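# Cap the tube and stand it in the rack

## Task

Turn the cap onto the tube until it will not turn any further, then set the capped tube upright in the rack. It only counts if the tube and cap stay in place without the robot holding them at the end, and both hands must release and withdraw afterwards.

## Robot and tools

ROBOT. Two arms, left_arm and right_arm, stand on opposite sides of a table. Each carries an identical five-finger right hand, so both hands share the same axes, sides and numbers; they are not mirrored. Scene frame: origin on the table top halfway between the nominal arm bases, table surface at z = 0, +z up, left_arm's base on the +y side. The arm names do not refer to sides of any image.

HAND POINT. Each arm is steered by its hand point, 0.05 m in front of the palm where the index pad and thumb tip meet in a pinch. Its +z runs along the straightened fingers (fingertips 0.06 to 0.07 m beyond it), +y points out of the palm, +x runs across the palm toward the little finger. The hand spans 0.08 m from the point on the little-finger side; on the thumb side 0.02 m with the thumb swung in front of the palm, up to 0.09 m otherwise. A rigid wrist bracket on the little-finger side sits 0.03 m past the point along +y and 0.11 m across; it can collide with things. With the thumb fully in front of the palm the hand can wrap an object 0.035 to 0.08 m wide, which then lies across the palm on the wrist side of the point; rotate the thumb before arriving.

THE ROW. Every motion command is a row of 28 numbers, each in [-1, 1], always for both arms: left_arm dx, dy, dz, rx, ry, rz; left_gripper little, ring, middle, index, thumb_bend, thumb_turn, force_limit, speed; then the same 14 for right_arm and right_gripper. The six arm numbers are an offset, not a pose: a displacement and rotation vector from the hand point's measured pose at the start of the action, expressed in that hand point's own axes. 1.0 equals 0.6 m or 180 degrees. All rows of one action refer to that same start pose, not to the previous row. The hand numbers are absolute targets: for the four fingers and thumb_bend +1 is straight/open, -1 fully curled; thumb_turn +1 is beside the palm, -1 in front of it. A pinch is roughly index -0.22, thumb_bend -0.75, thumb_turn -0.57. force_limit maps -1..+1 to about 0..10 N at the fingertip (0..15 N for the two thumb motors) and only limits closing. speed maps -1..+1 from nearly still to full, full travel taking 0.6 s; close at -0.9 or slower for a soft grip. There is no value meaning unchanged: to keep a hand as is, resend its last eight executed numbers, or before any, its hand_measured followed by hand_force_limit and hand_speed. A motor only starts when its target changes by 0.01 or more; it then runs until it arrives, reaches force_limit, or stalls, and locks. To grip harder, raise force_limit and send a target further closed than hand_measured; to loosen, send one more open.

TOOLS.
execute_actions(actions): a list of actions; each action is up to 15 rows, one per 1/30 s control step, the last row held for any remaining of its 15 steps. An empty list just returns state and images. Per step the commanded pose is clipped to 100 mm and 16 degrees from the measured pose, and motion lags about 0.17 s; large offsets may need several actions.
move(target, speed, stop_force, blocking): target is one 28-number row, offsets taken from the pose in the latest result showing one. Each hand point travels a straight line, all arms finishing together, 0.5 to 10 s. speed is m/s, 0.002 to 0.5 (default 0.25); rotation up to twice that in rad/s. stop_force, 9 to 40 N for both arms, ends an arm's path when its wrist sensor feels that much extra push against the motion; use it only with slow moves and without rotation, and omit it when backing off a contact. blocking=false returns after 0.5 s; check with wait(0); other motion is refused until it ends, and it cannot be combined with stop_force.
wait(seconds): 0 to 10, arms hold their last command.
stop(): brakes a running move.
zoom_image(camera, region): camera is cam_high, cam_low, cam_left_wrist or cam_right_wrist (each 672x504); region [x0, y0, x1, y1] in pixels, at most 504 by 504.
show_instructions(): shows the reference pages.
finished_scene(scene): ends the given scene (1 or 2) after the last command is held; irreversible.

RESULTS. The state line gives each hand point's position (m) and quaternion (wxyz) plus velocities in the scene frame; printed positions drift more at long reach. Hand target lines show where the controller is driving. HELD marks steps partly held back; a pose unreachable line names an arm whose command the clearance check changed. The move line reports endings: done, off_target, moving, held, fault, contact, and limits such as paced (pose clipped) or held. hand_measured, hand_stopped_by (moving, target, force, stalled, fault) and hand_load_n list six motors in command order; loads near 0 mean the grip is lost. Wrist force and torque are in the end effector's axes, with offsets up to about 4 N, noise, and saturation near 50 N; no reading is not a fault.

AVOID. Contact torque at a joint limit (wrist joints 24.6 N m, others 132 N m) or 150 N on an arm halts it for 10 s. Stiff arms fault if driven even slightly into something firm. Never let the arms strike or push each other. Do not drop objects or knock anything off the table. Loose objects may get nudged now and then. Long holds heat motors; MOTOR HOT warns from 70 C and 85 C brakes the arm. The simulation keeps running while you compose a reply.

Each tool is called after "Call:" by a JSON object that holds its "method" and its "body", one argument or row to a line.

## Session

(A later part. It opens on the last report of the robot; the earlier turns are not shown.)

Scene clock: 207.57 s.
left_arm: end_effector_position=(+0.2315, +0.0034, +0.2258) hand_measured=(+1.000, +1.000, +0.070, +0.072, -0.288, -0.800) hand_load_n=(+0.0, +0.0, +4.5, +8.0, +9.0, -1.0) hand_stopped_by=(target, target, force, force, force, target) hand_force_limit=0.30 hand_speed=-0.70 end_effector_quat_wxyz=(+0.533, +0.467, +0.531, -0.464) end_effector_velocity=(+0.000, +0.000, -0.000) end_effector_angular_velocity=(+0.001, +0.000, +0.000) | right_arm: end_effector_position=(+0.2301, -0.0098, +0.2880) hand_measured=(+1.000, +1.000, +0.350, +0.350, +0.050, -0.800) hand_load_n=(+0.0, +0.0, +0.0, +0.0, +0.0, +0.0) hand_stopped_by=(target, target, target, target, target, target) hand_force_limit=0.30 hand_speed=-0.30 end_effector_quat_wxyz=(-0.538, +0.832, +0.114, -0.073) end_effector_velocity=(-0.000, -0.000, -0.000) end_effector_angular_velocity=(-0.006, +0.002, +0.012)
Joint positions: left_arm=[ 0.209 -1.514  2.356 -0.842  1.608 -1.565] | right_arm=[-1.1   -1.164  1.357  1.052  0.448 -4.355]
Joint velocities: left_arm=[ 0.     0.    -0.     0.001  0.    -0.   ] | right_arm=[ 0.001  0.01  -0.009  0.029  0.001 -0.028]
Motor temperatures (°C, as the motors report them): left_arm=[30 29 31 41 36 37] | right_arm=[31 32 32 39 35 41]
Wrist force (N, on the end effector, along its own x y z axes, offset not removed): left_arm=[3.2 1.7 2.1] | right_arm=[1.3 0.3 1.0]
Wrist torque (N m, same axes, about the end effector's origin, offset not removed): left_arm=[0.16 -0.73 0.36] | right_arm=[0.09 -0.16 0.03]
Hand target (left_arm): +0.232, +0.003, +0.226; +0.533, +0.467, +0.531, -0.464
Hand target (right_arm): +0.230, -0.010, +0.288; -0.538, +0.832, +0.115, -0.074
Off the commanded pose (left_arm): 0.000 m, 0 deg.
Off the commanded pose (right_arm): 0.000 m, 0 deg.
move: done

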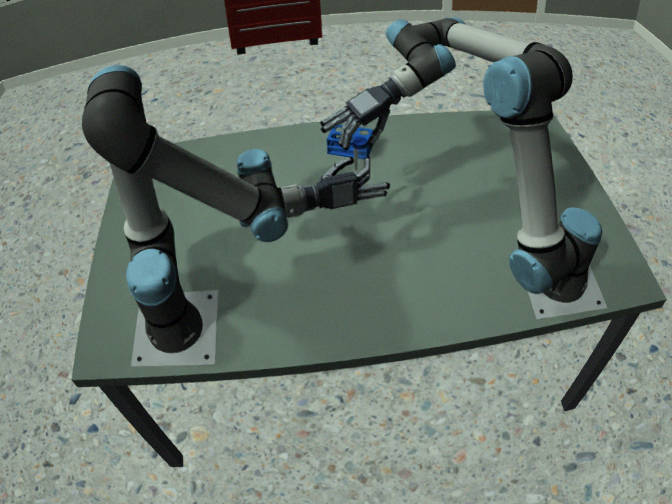

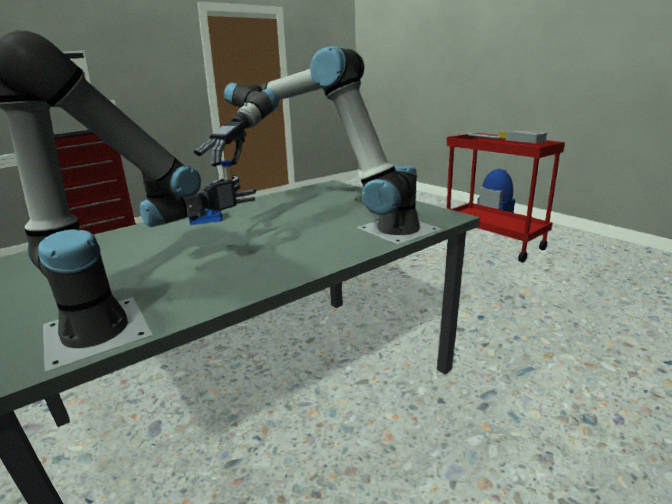

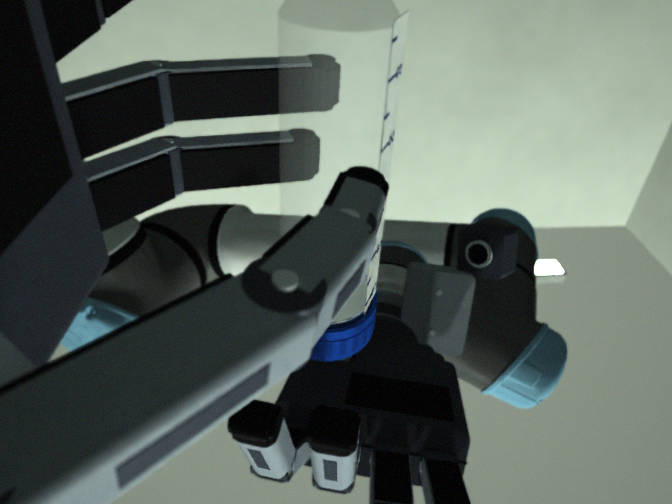

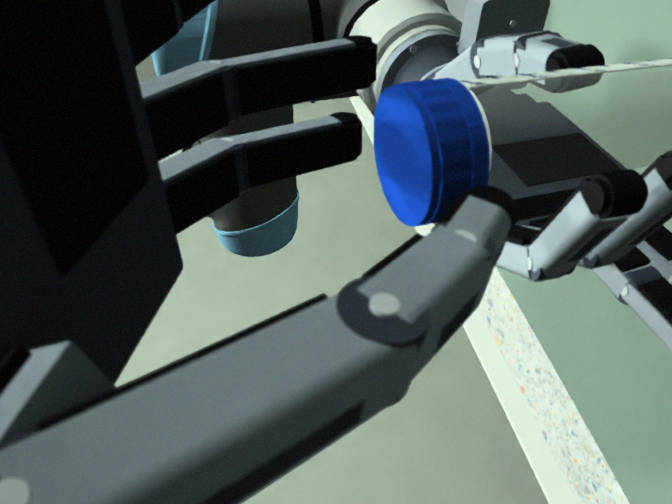

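Call:
{"method": "move", "body": {
  "target": [0,0,0,0,0,0,1,1,-0.4,-0.4,-0.3,-0.8,0.3,-0.7,0,0,0,0,0,0,1,1,-0.4,-0.4,-0.2,-0.8,0.3,-0.7]
}}

Call:
{"method": "move", "body": {
  "target": [-0.0007,0,0,0,0,0,1,1,-0.4,-0.4,-0.3,-0.8,0.3,-0.7,0.0025,-0.0056,0.0127,0,0.2275,0.103,1,1,-0.4,-0.4,-0.2,-0.8,0.3,-0.7],
  "speed": 0.2
}}

Call:
{"method": "move", "body": {
  "target": [-0.0007,0,0,0,0,0,1,1,-0.4,-0.4,-0.3,-0.8,0.3,-0.7,0.0025,-0.0056,0.0127,0,0.2275,0.103,1,1,-0.4,-0.4,-0.2,-0.8,0.3,-0.7],
  "speed": 0.2
}}

Call:
{"method": "move", "body": {
  "target": [0,0,0,0,0,0,1,1,-0.4,-0.4,-0.3,-0.8,0.3,-0.7,0,0,0,0,0,0,1,1,0.35,0.35,0.05,-0.8,0.3,-0.3]
}}

Call:
{"method": "move", "body": {
  "target": [0,0,0,0,0,0,1,1,-0.4,-0.4,-0.3,-0.8,0.3,-0.7,0.022,0.0058,-0.0128,0,-0.455,-0.206,1,1,0.35,0.35,0.05,-0.8,0.3,-0.3],
  "speed": 0.3
}}

Scene clock: 217.73 s.
left_arm: end_effector_position=(+0.2315, +0.0034, +0.2258) hand_measured=(+1.000, +1.000, +0.070, +0.072, -0.288, -0.800) hand_load_n=(+0.0, +0.0, +5.0, +7.5, +9.0, -1.5) hand_stopped_by=(target, target, force, force, force, target) hand_force_limit=0.30 hand_speed=-0.70 end_effector_quat_wxyz=(+0.533, +0.467, +0.531, -0.464) end_effector_velocity=(-0.001, -0.000, +0.001) end_effector_angular_velocity=(-0.001, -0.000, -0.001) | right_arm: end_effector_position=(+0.2301, -0.0098, +0.2880) hand_measured=(+1.000, +1.000, +0.070, +0.040, -0.122, -0.800) hand_load_n=(+0.0, +0.0, +4.0, +9.5, +11.5, +0.0) hand_stopped_by=(target, target, force, force, force, target) hand_force_limit=0.30 hand_speed=-0.70 end_effector_quat_wxyz=(-0.538, +0.832, +0.114, -0.073) end_effector_velocity=(+0.001, -0.000, +0.000) end_effector_angular_velocity=(+0.001, -0.001, -0.002)
Joint positions: left_arm=[ 0.209 -1.514  2.356 -0.842  1.608 -1.565] | right_arm=[-1.1   -1.164  1.357  1.052  0.448 -4.355]
Joint velocities: left_arm=[-0.001 -0.002 -0.     0.     0.001 -0.   ] | right_arm=[-0.001 -0.001  0.    -0.001 -0.     0.001]
Motor temperatures (°C, as the motors report them): left_arm=[30 29 31 41 36 37] | right_arm=[31 32 32 39 35 41]
Wrist force (N, on the end effector, along its own x y z axes, offset not removed): left_arm=[3.9 1.2 0.2] | right_arm=[0.7 -1.9 0.6]
Wrist torque (N m, same axes, about the end effector's origin, offset not removed): left_arm=[0.25 -0.54 0.16] | right_arm=[-0.09 0.02 0.02]
Hand target (left_arm): +0.232, +0.003, +0.226; +0.533, +0.467, +0.531, -0.464
Hand target (right_arm): +0.230, -0.010, +0.288; -0.538, +0.832, +0.114, -0.073
Off the commanded pose (left_arm): 0.000 m, 0 deg.
Off the commanded pose (right_arm): 0.000 m, 0 deg.
move: done

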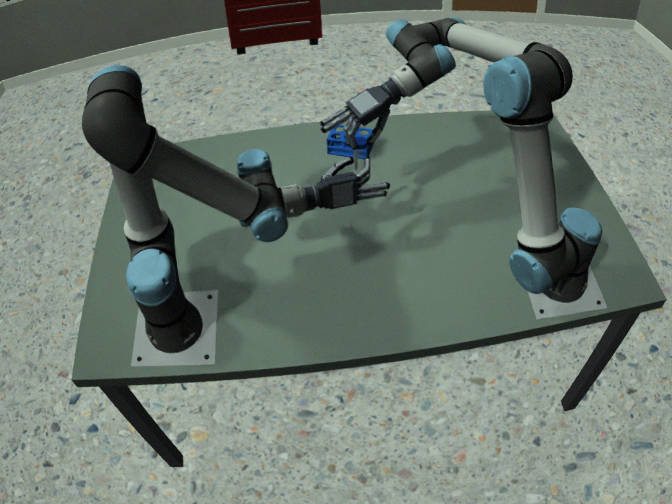

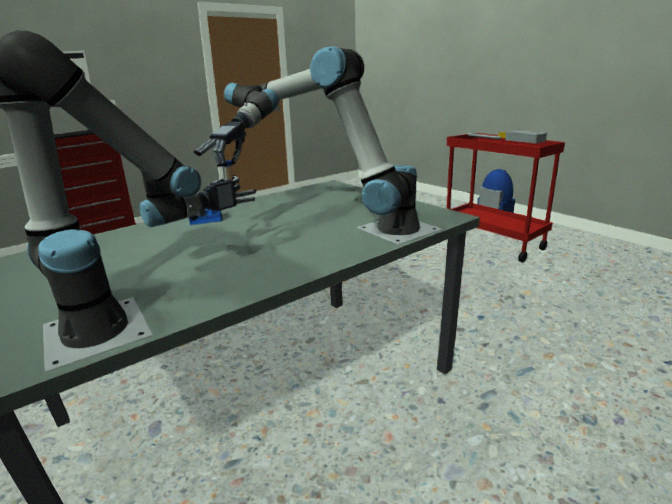

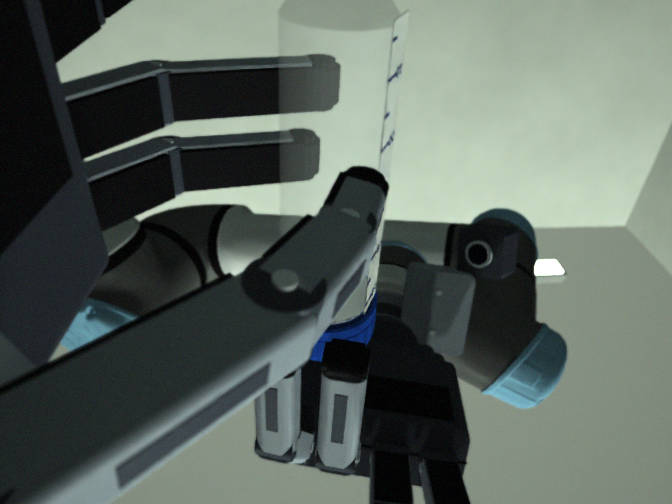

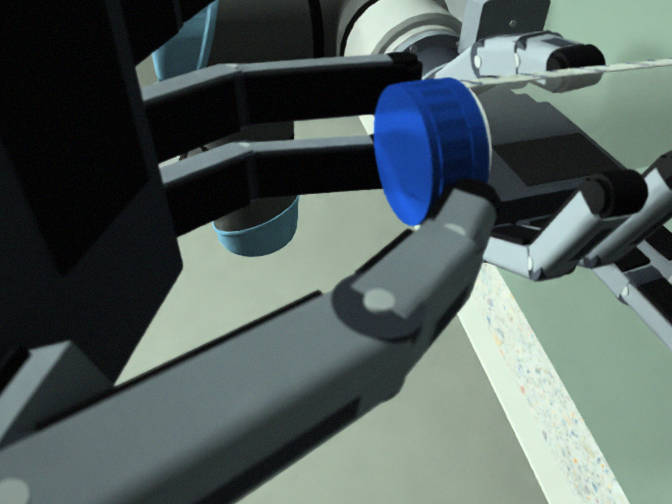

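Scene clock: 220.20 s.
left_arm: end_effector_position=(+0.2315, +0.0034, +0.2261) hand_measured=(+1.000, +1.000, +0.070, +0.072, -0.288, -0.800) hand_load_n=(+0.0, +0.0, +5.0, +7.0, +9.0, -1.0) hand_stopped_by=(target, target, force, force, force, target) hand_force_limit=0.30 hand_speed=-0.70 end_effector_quat_wxyz=(+0.533, +0.467, +0.531, -0.464) end_effector_velocity=(+0.000, -0.000, -0.000) end_effector_angular_velocity=(+0.000, +0.000, +0.000) | right_arm: end_effector_position=(+0.2292, -0.0015, +0.2879) hand_measured=(+1.000, +1.000, +0.070, +0.040, -0.122, -0.800) hand_load_n=(+0.0, +0.0, +4.0, +9.5, +11.0, -0.5) hand_stopped_by=(target, target, force, force, force, target) hand_force_limit=0.30 hand_speed=-0.70 end_effector_quat_wxyz=(+0.525, -0.813, +0.212, -0.137) end_effector_velocity=(-0.000, +0.000, -0.000) end_effector_angular_velocity=(-0.002, -0.001, -0.012)
Joint positions: left_arm=[ 0.209 -1.515  2.356 -0.841  1.608 -1.565] | right_arm=[-0.897 -1.556  1.69   0.327  1.178 -3.329]
Joint velocities: left_arm=[ 0.     0.001 -0.001 -0.     0.    -0.   ] | right_arm=[ 0.007 -0.001  0.001 -0.002  0.018  0.008]
Motor temperatures (°C, as the motors report them): left_arm=[30 29 31 41 36 37] | right_arm=[31 32 32 39 35 41]
Wrist force (N, on the end effector, along its own x y z axes, offset not removed): left_arm=[4.8 1.1 0.7] | right_arm=[1.1 -1.0 -2.7]
Wrist torque (N m, same axes, about the end effector's origin, offset not removed): left_arm=[0.28 -0.46 0.20] | right_arm=[0.44 0.10 0.05]
Hand target (left_arm): +0.232, +0.003, +0.226; +0.533, +0.467, +0.531, -0.464
Hand target (right_arm): +0.229, -0.001, +0.288; -0.525, +0.813, -0.212, +0.137
Off the commanded pose (left_arm): 0.000 m, 0 deg.
Off the commanded pose (right_arm): 0.000 m, 0 deg.
move: done

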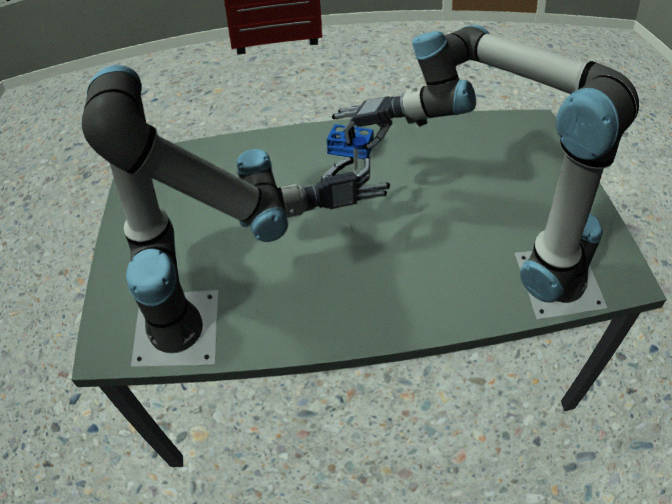

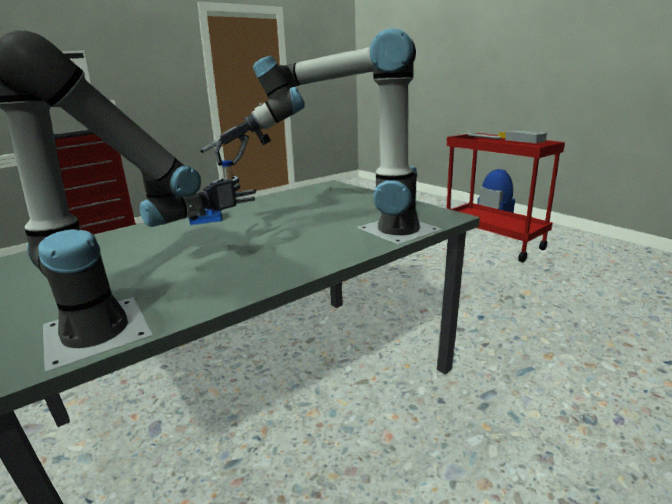

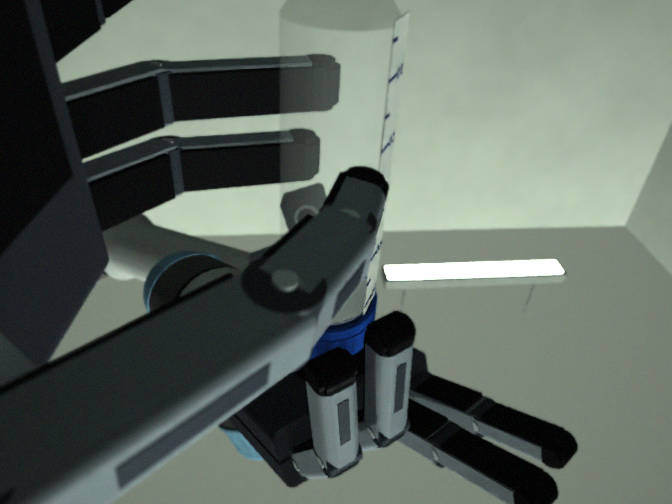

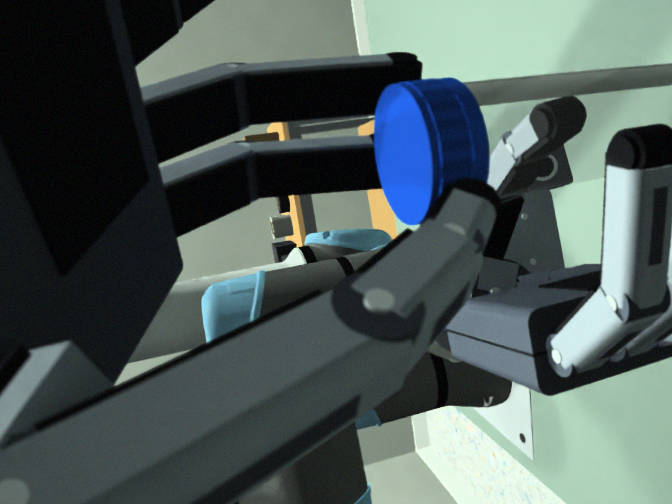

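Scene clock: 222.67 s.
left_arm: end_effector_position=(+0.2315, +0.0034, +0.2266) hand_measured=(+1.000, +1.000, +0.070, +0.072, -0.288, -0.800) hand_load_n=(+0.0, +0.0, +5.0, +6.0, +10.0, -2.0) hand_stopped_by=(target, target, force, force, force, target) hand_force_limit=0.30 hand_speed=-0.70 end_effector_quat_wxyz=(+0.533, +0.467, +0.531, -0.464) end_effector_velocity=(-0.000, -0.000, +0.000) end_effector_angular_velocity=(-0.000, -0.000, -0.001) | right_arm: end_effector_position=(+0.2346, +0.0051, +0.2877) hand_measured=(+1.000, +1.000, +0.070, +0.040, -0.122, -0.800) hand_load_n=(+0.0, +0.0, +4.5, +10.0, +10.0, -1.0) hand_stopped_by=(target, target, force, force, force, target) hand_force_limit=0.30 hand_speed=-0.70 end_effector_quat_wxyz=(+0.433, -0.671, +0.506, -0.326) end_effector_velocity=(+0.001, +0.000, -0.000) end_effector_angular_velocity=(-0.001, +0.003, -0.014)
Joint positions: left_arm=[ 0.209 -1.516  2.355 -0.839  1.608 -1.565] | right_arm=[-0.485 -1.378  1.504  0.433  2.251 -2.765]
Joint velocities: left_arm=[-0.  0. -0. -0.  0.  0.] | right_arm=[ 0.004  0.01  -0.011  0.013  0.015  0.014]
Motor temperatures (°C, as the motors report them): left_arm=[30 29 31 41 36 37] | right_arm=[31 32 32 39 35 41]
Wrist force (N, on the end effector, along its own x y z axes, offset not removed): left_arm=[5.3 2.0 1.5] | right_arm=[0.0 -1.9 -3.1]
Wrist torque (N m, same axes, about the end effector's origin, offset not removed): left_arm=[0.13 -0.48 0.17] | right_arm=[0.10 0.13 -0.12]
Hand target (left_arm): +0.232, +0.003, +0.227; +0.533, +0.467, +0.531, -0.464
Hand target (right_arm): +0.235, +0.005, +0.288; -0.432, +0.670, -0.507, +0.326
Off the commanded pose (left_arm): 0.000 m, 0 deg.
Off the commanded pose (right_arm): 0.000 m, 0 deg.
move: done

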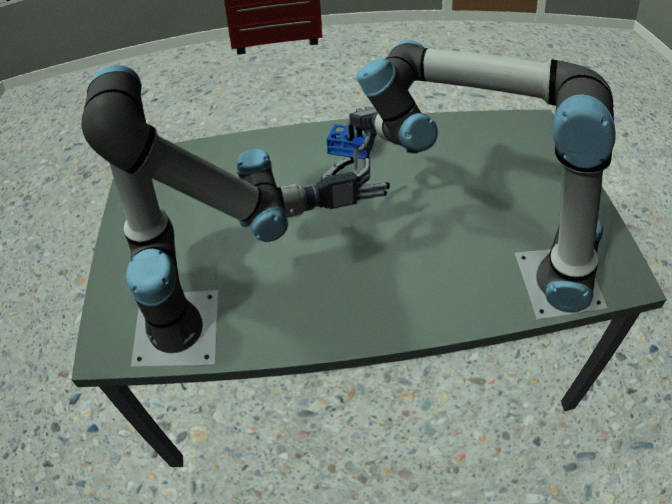

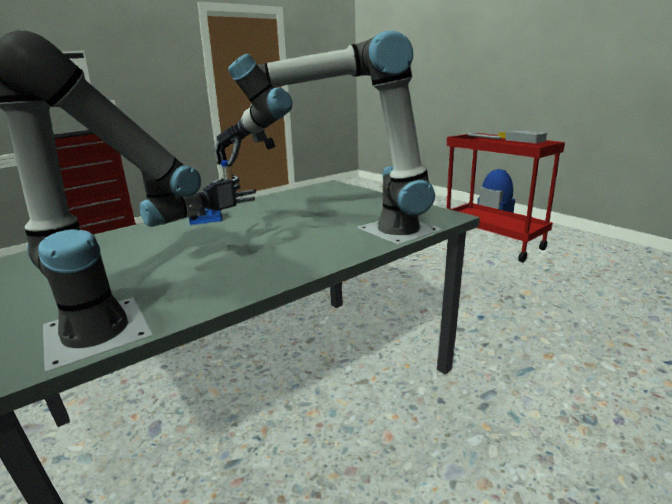

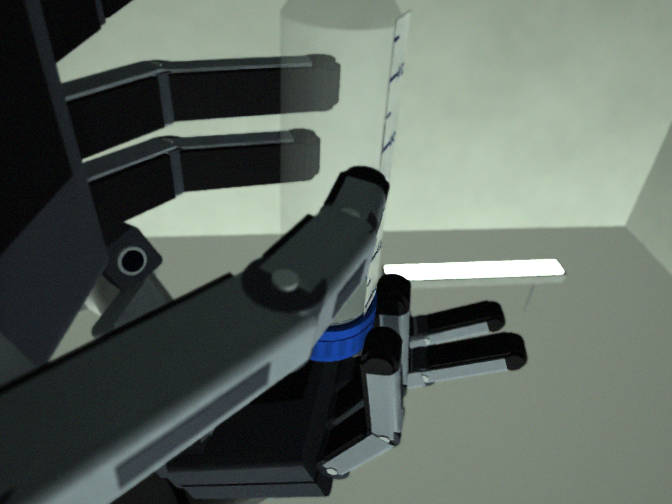

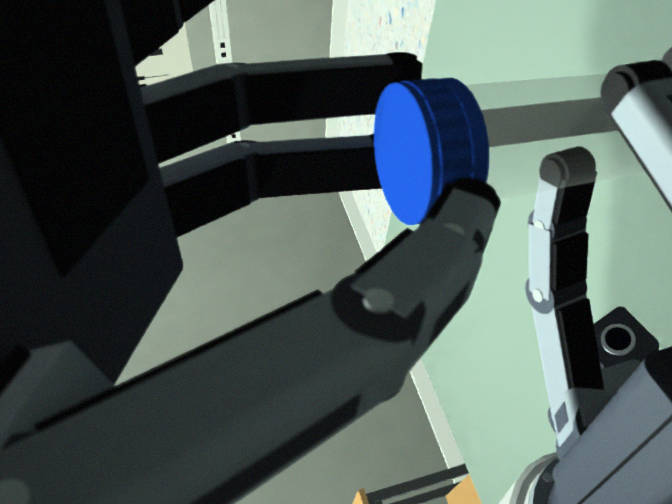

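Scene clock: 223.20 s.
left_arm: end_effector_position=(+0.2315, +0.0034, +0.2266) hand_measured=(+1.000, +1.000, +0.070, +0.072, -0.288, -0.800) hand_load_n=(+0.0, +0.0, +5.0, +7.0, +9.0, -0.5) hand_stopped_by=(target, target, force, force, force, target) hand_force_limit=0.30 hand_speed=-0.70 end_effector_quat_wxyz=(+0.533, +0.467, +0.531, -0.464) end_effector_velocity=(-0.000, +0.000, +0.001) end_effector_angular_velocity=(-0.001, -0.000, -0.000) | right_arm: end_effector_position=(+0.2345, +0.0052, +0.2877) hand_measured=(+1.000, +1.000, +0.350, +0.350, +0.050, -0.800) hand_load_n=(+0.0, +0.0, +0.0, +0.0, +0.0, +0.0) hand_stopped_by=(target, target, target, target, target, target) hand_force_limit=0.30 hand_speed=-0.30 end_effector_quat_wxyz=(+0.433, -0.671, +0.506, -0.326) end_effector_velocity=(+0.001, -0.001, +0.000) end_effector_angular_velocity=(+0.001, -0.000, -0.002)
Joint positions: left_arm=[ 0.209 -1.516  2.355 -0.839  1.608 -1.565] | right_arm=[-0.485 -1.378  1.504  0.433  2.251 -2.765]
Joint velocities: left_arm=[-0.    -0.001  0.    -0.     0.    -0.   ] | right_arm=[-0.002 -0.001  0.001 -0.001 -0.    -0.   ]
Motor temperatures (°C, as the motors report them): left_arm=[30 29 31 41 36 37] | right_arm=[31 32 32 39 35 41]
Wrist force (N, on the end effector, along its own x y z axes, offset not removed): left_arm=[2.8 1.3 1.0] | right_arm=[1.1 0.6 0.5]
Wrist torque (N m, same axes, about the end effector's origin, offset not removed): left_arm=[0.12 -0.64 0.23] | right_arm=[0.24 -0.11 0.03]
Hand target (left_arm): +0.232, +0.003, +0.227; +0.533, +0.467, +0.531, -0.464
Hand target (right_arm): +0.235, +0.005, +0.288; -0.433, +0.671, -0.506, +0.326
Off the commanded pose (left_arm): 0.000 m, 0 deg.
Off the commanded pose (right_arm): 0.000 m, 0 deg.
move: done

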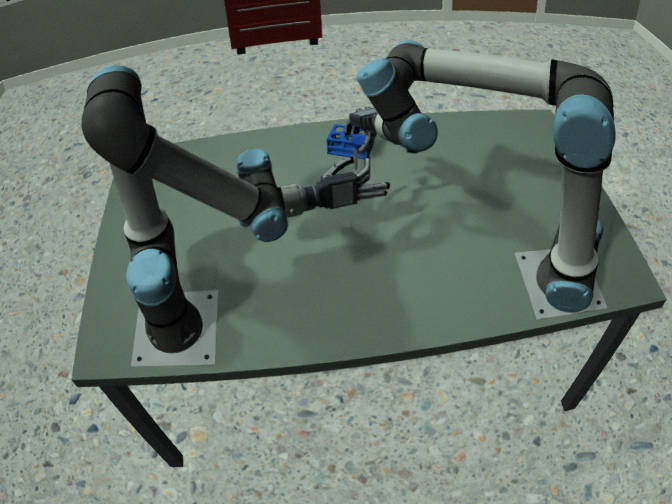

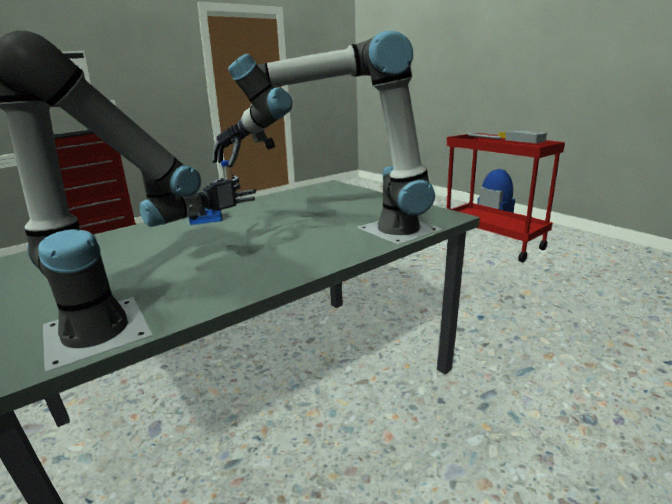

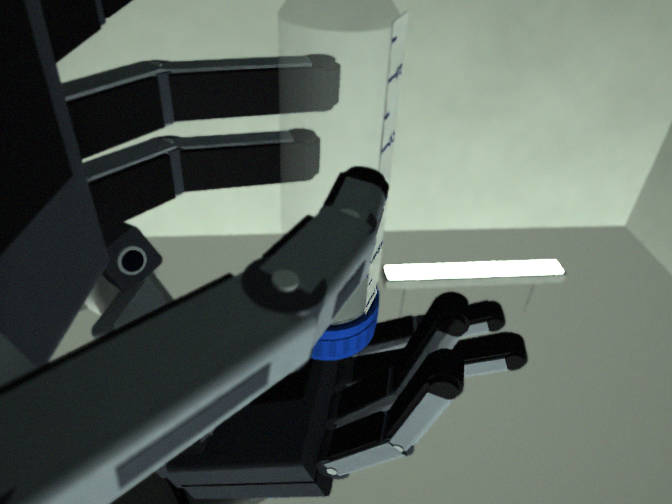

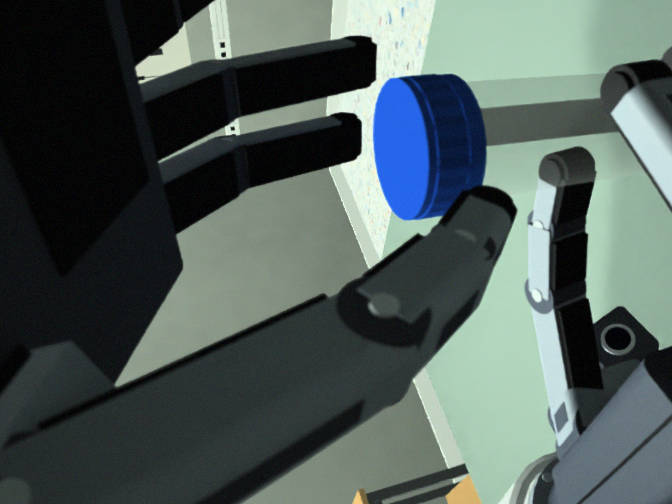

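Scene clock: 226.53 s.
left_arm: end_effector_position=(+0.2315, +0.0034, +0.2266) hand_measured=(+1.000, +1.000, +0.070, +0.072, -0.288, -0.800) hand_load_n=(+0.0, +0.0, +5.0, +7.0, +9.0, -0.5) hand_stopped_by=(target, target, force, force, force, target) hand_force_limit=0.30 hand_speed=-0.70 end_effector_quat_wxyz=(+0.533, +0.467, +0.531, -0.464) end_effector_velocity=(+0.000, +0.000, +0.001) end_effector_angular_velocity=(-0.003, -0.001, +0.001) | right_arm: end_effector_position=(+0.2301, -0.0098, +0.2880) hand_measured=(+1.000, +1.000, +0.350, +0.350, +0.050, -0.800) hand_load_n=(+0.0, +0.0, +0.0, +0.0, +0.0, +0.0) hand_stopped_by=(target, target, target, target, target, target) hand_force_limit=0.30 hand_speed=-0.30 end_effector_quat_wxyz=(-0.538, +0.832, +0.115, -0.073) end_effector_velocity=(+0.000, -0.001, -0.001) end_effector_angular_velocity=(-0.006, +0.002, +0.011)
Joint positions: left_arm=[ 0.209 -1.516  2.355 -0.839  1.608 -1.565] | right_arm=[-1.101 -1.163  1.357  1.053  0.446 -4.359]
Joint velocities: left_arm=[ 0.001 -0.002 -0.    -0.001  0.    -0.   ] | right_arm=[ 0.     0.011 -0.009  0.029  0.001 -0.029]
Motor temperatures (°C, as the motors report them): left_arm=[30 29 31 41 36 37] | right_arm=[31 32 32 39 35 41]
Wrist force (N, on the end effector, along its own x y z axes, offset not removed): left_arm=[3.2 -0.3 0.2] | right_arm=[0.6 -0.4 -2.1]
Wrist torque (N m, same axes, about the end effector's origin, offset not removed): left_arm=[-0.06 -0.63 0.28] | right_arm=[0.08 0.10 0.09]
Hand target (left_arm): +0.232, +0.003, +0.227; +0.533, +0.467, +0.531, -0.464
Hand target (right_arm): +0.230, -0.010, +0.288; -0.538, +0.832, +0.116, -0.074
Off the commanded pose (left_arm): 0.000 m, 0 deg.
Off the commanded pose (right_arm): 0.000 m, 0 deg.
move: done

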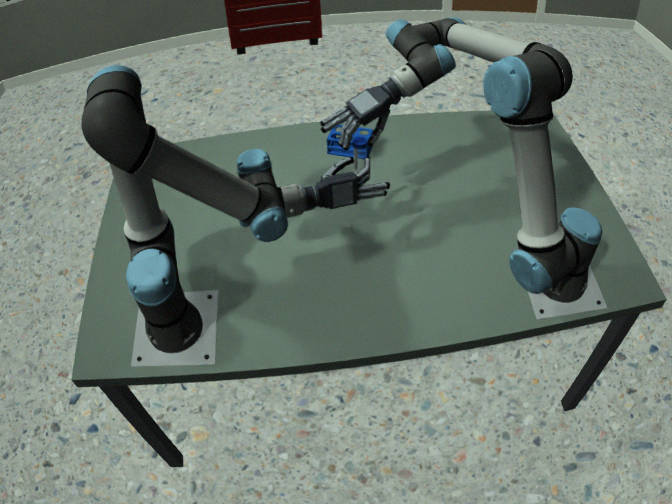

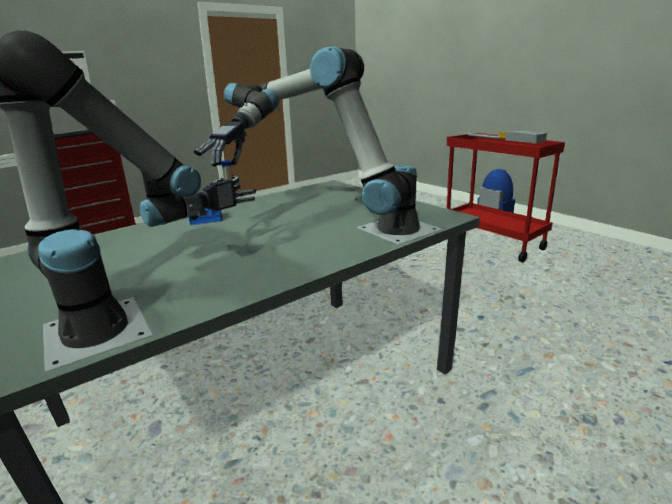

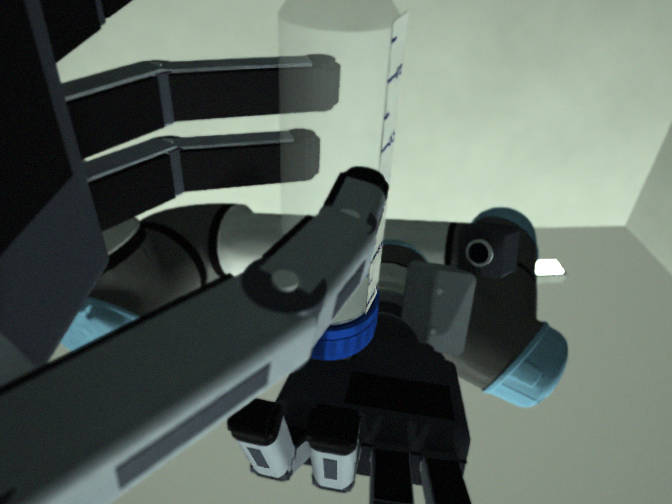

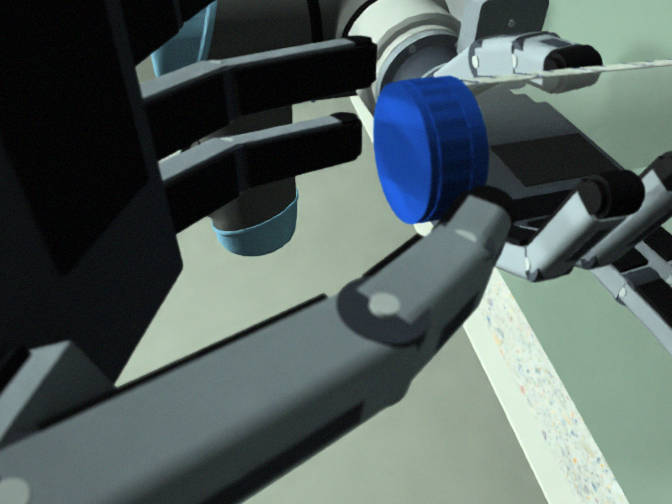

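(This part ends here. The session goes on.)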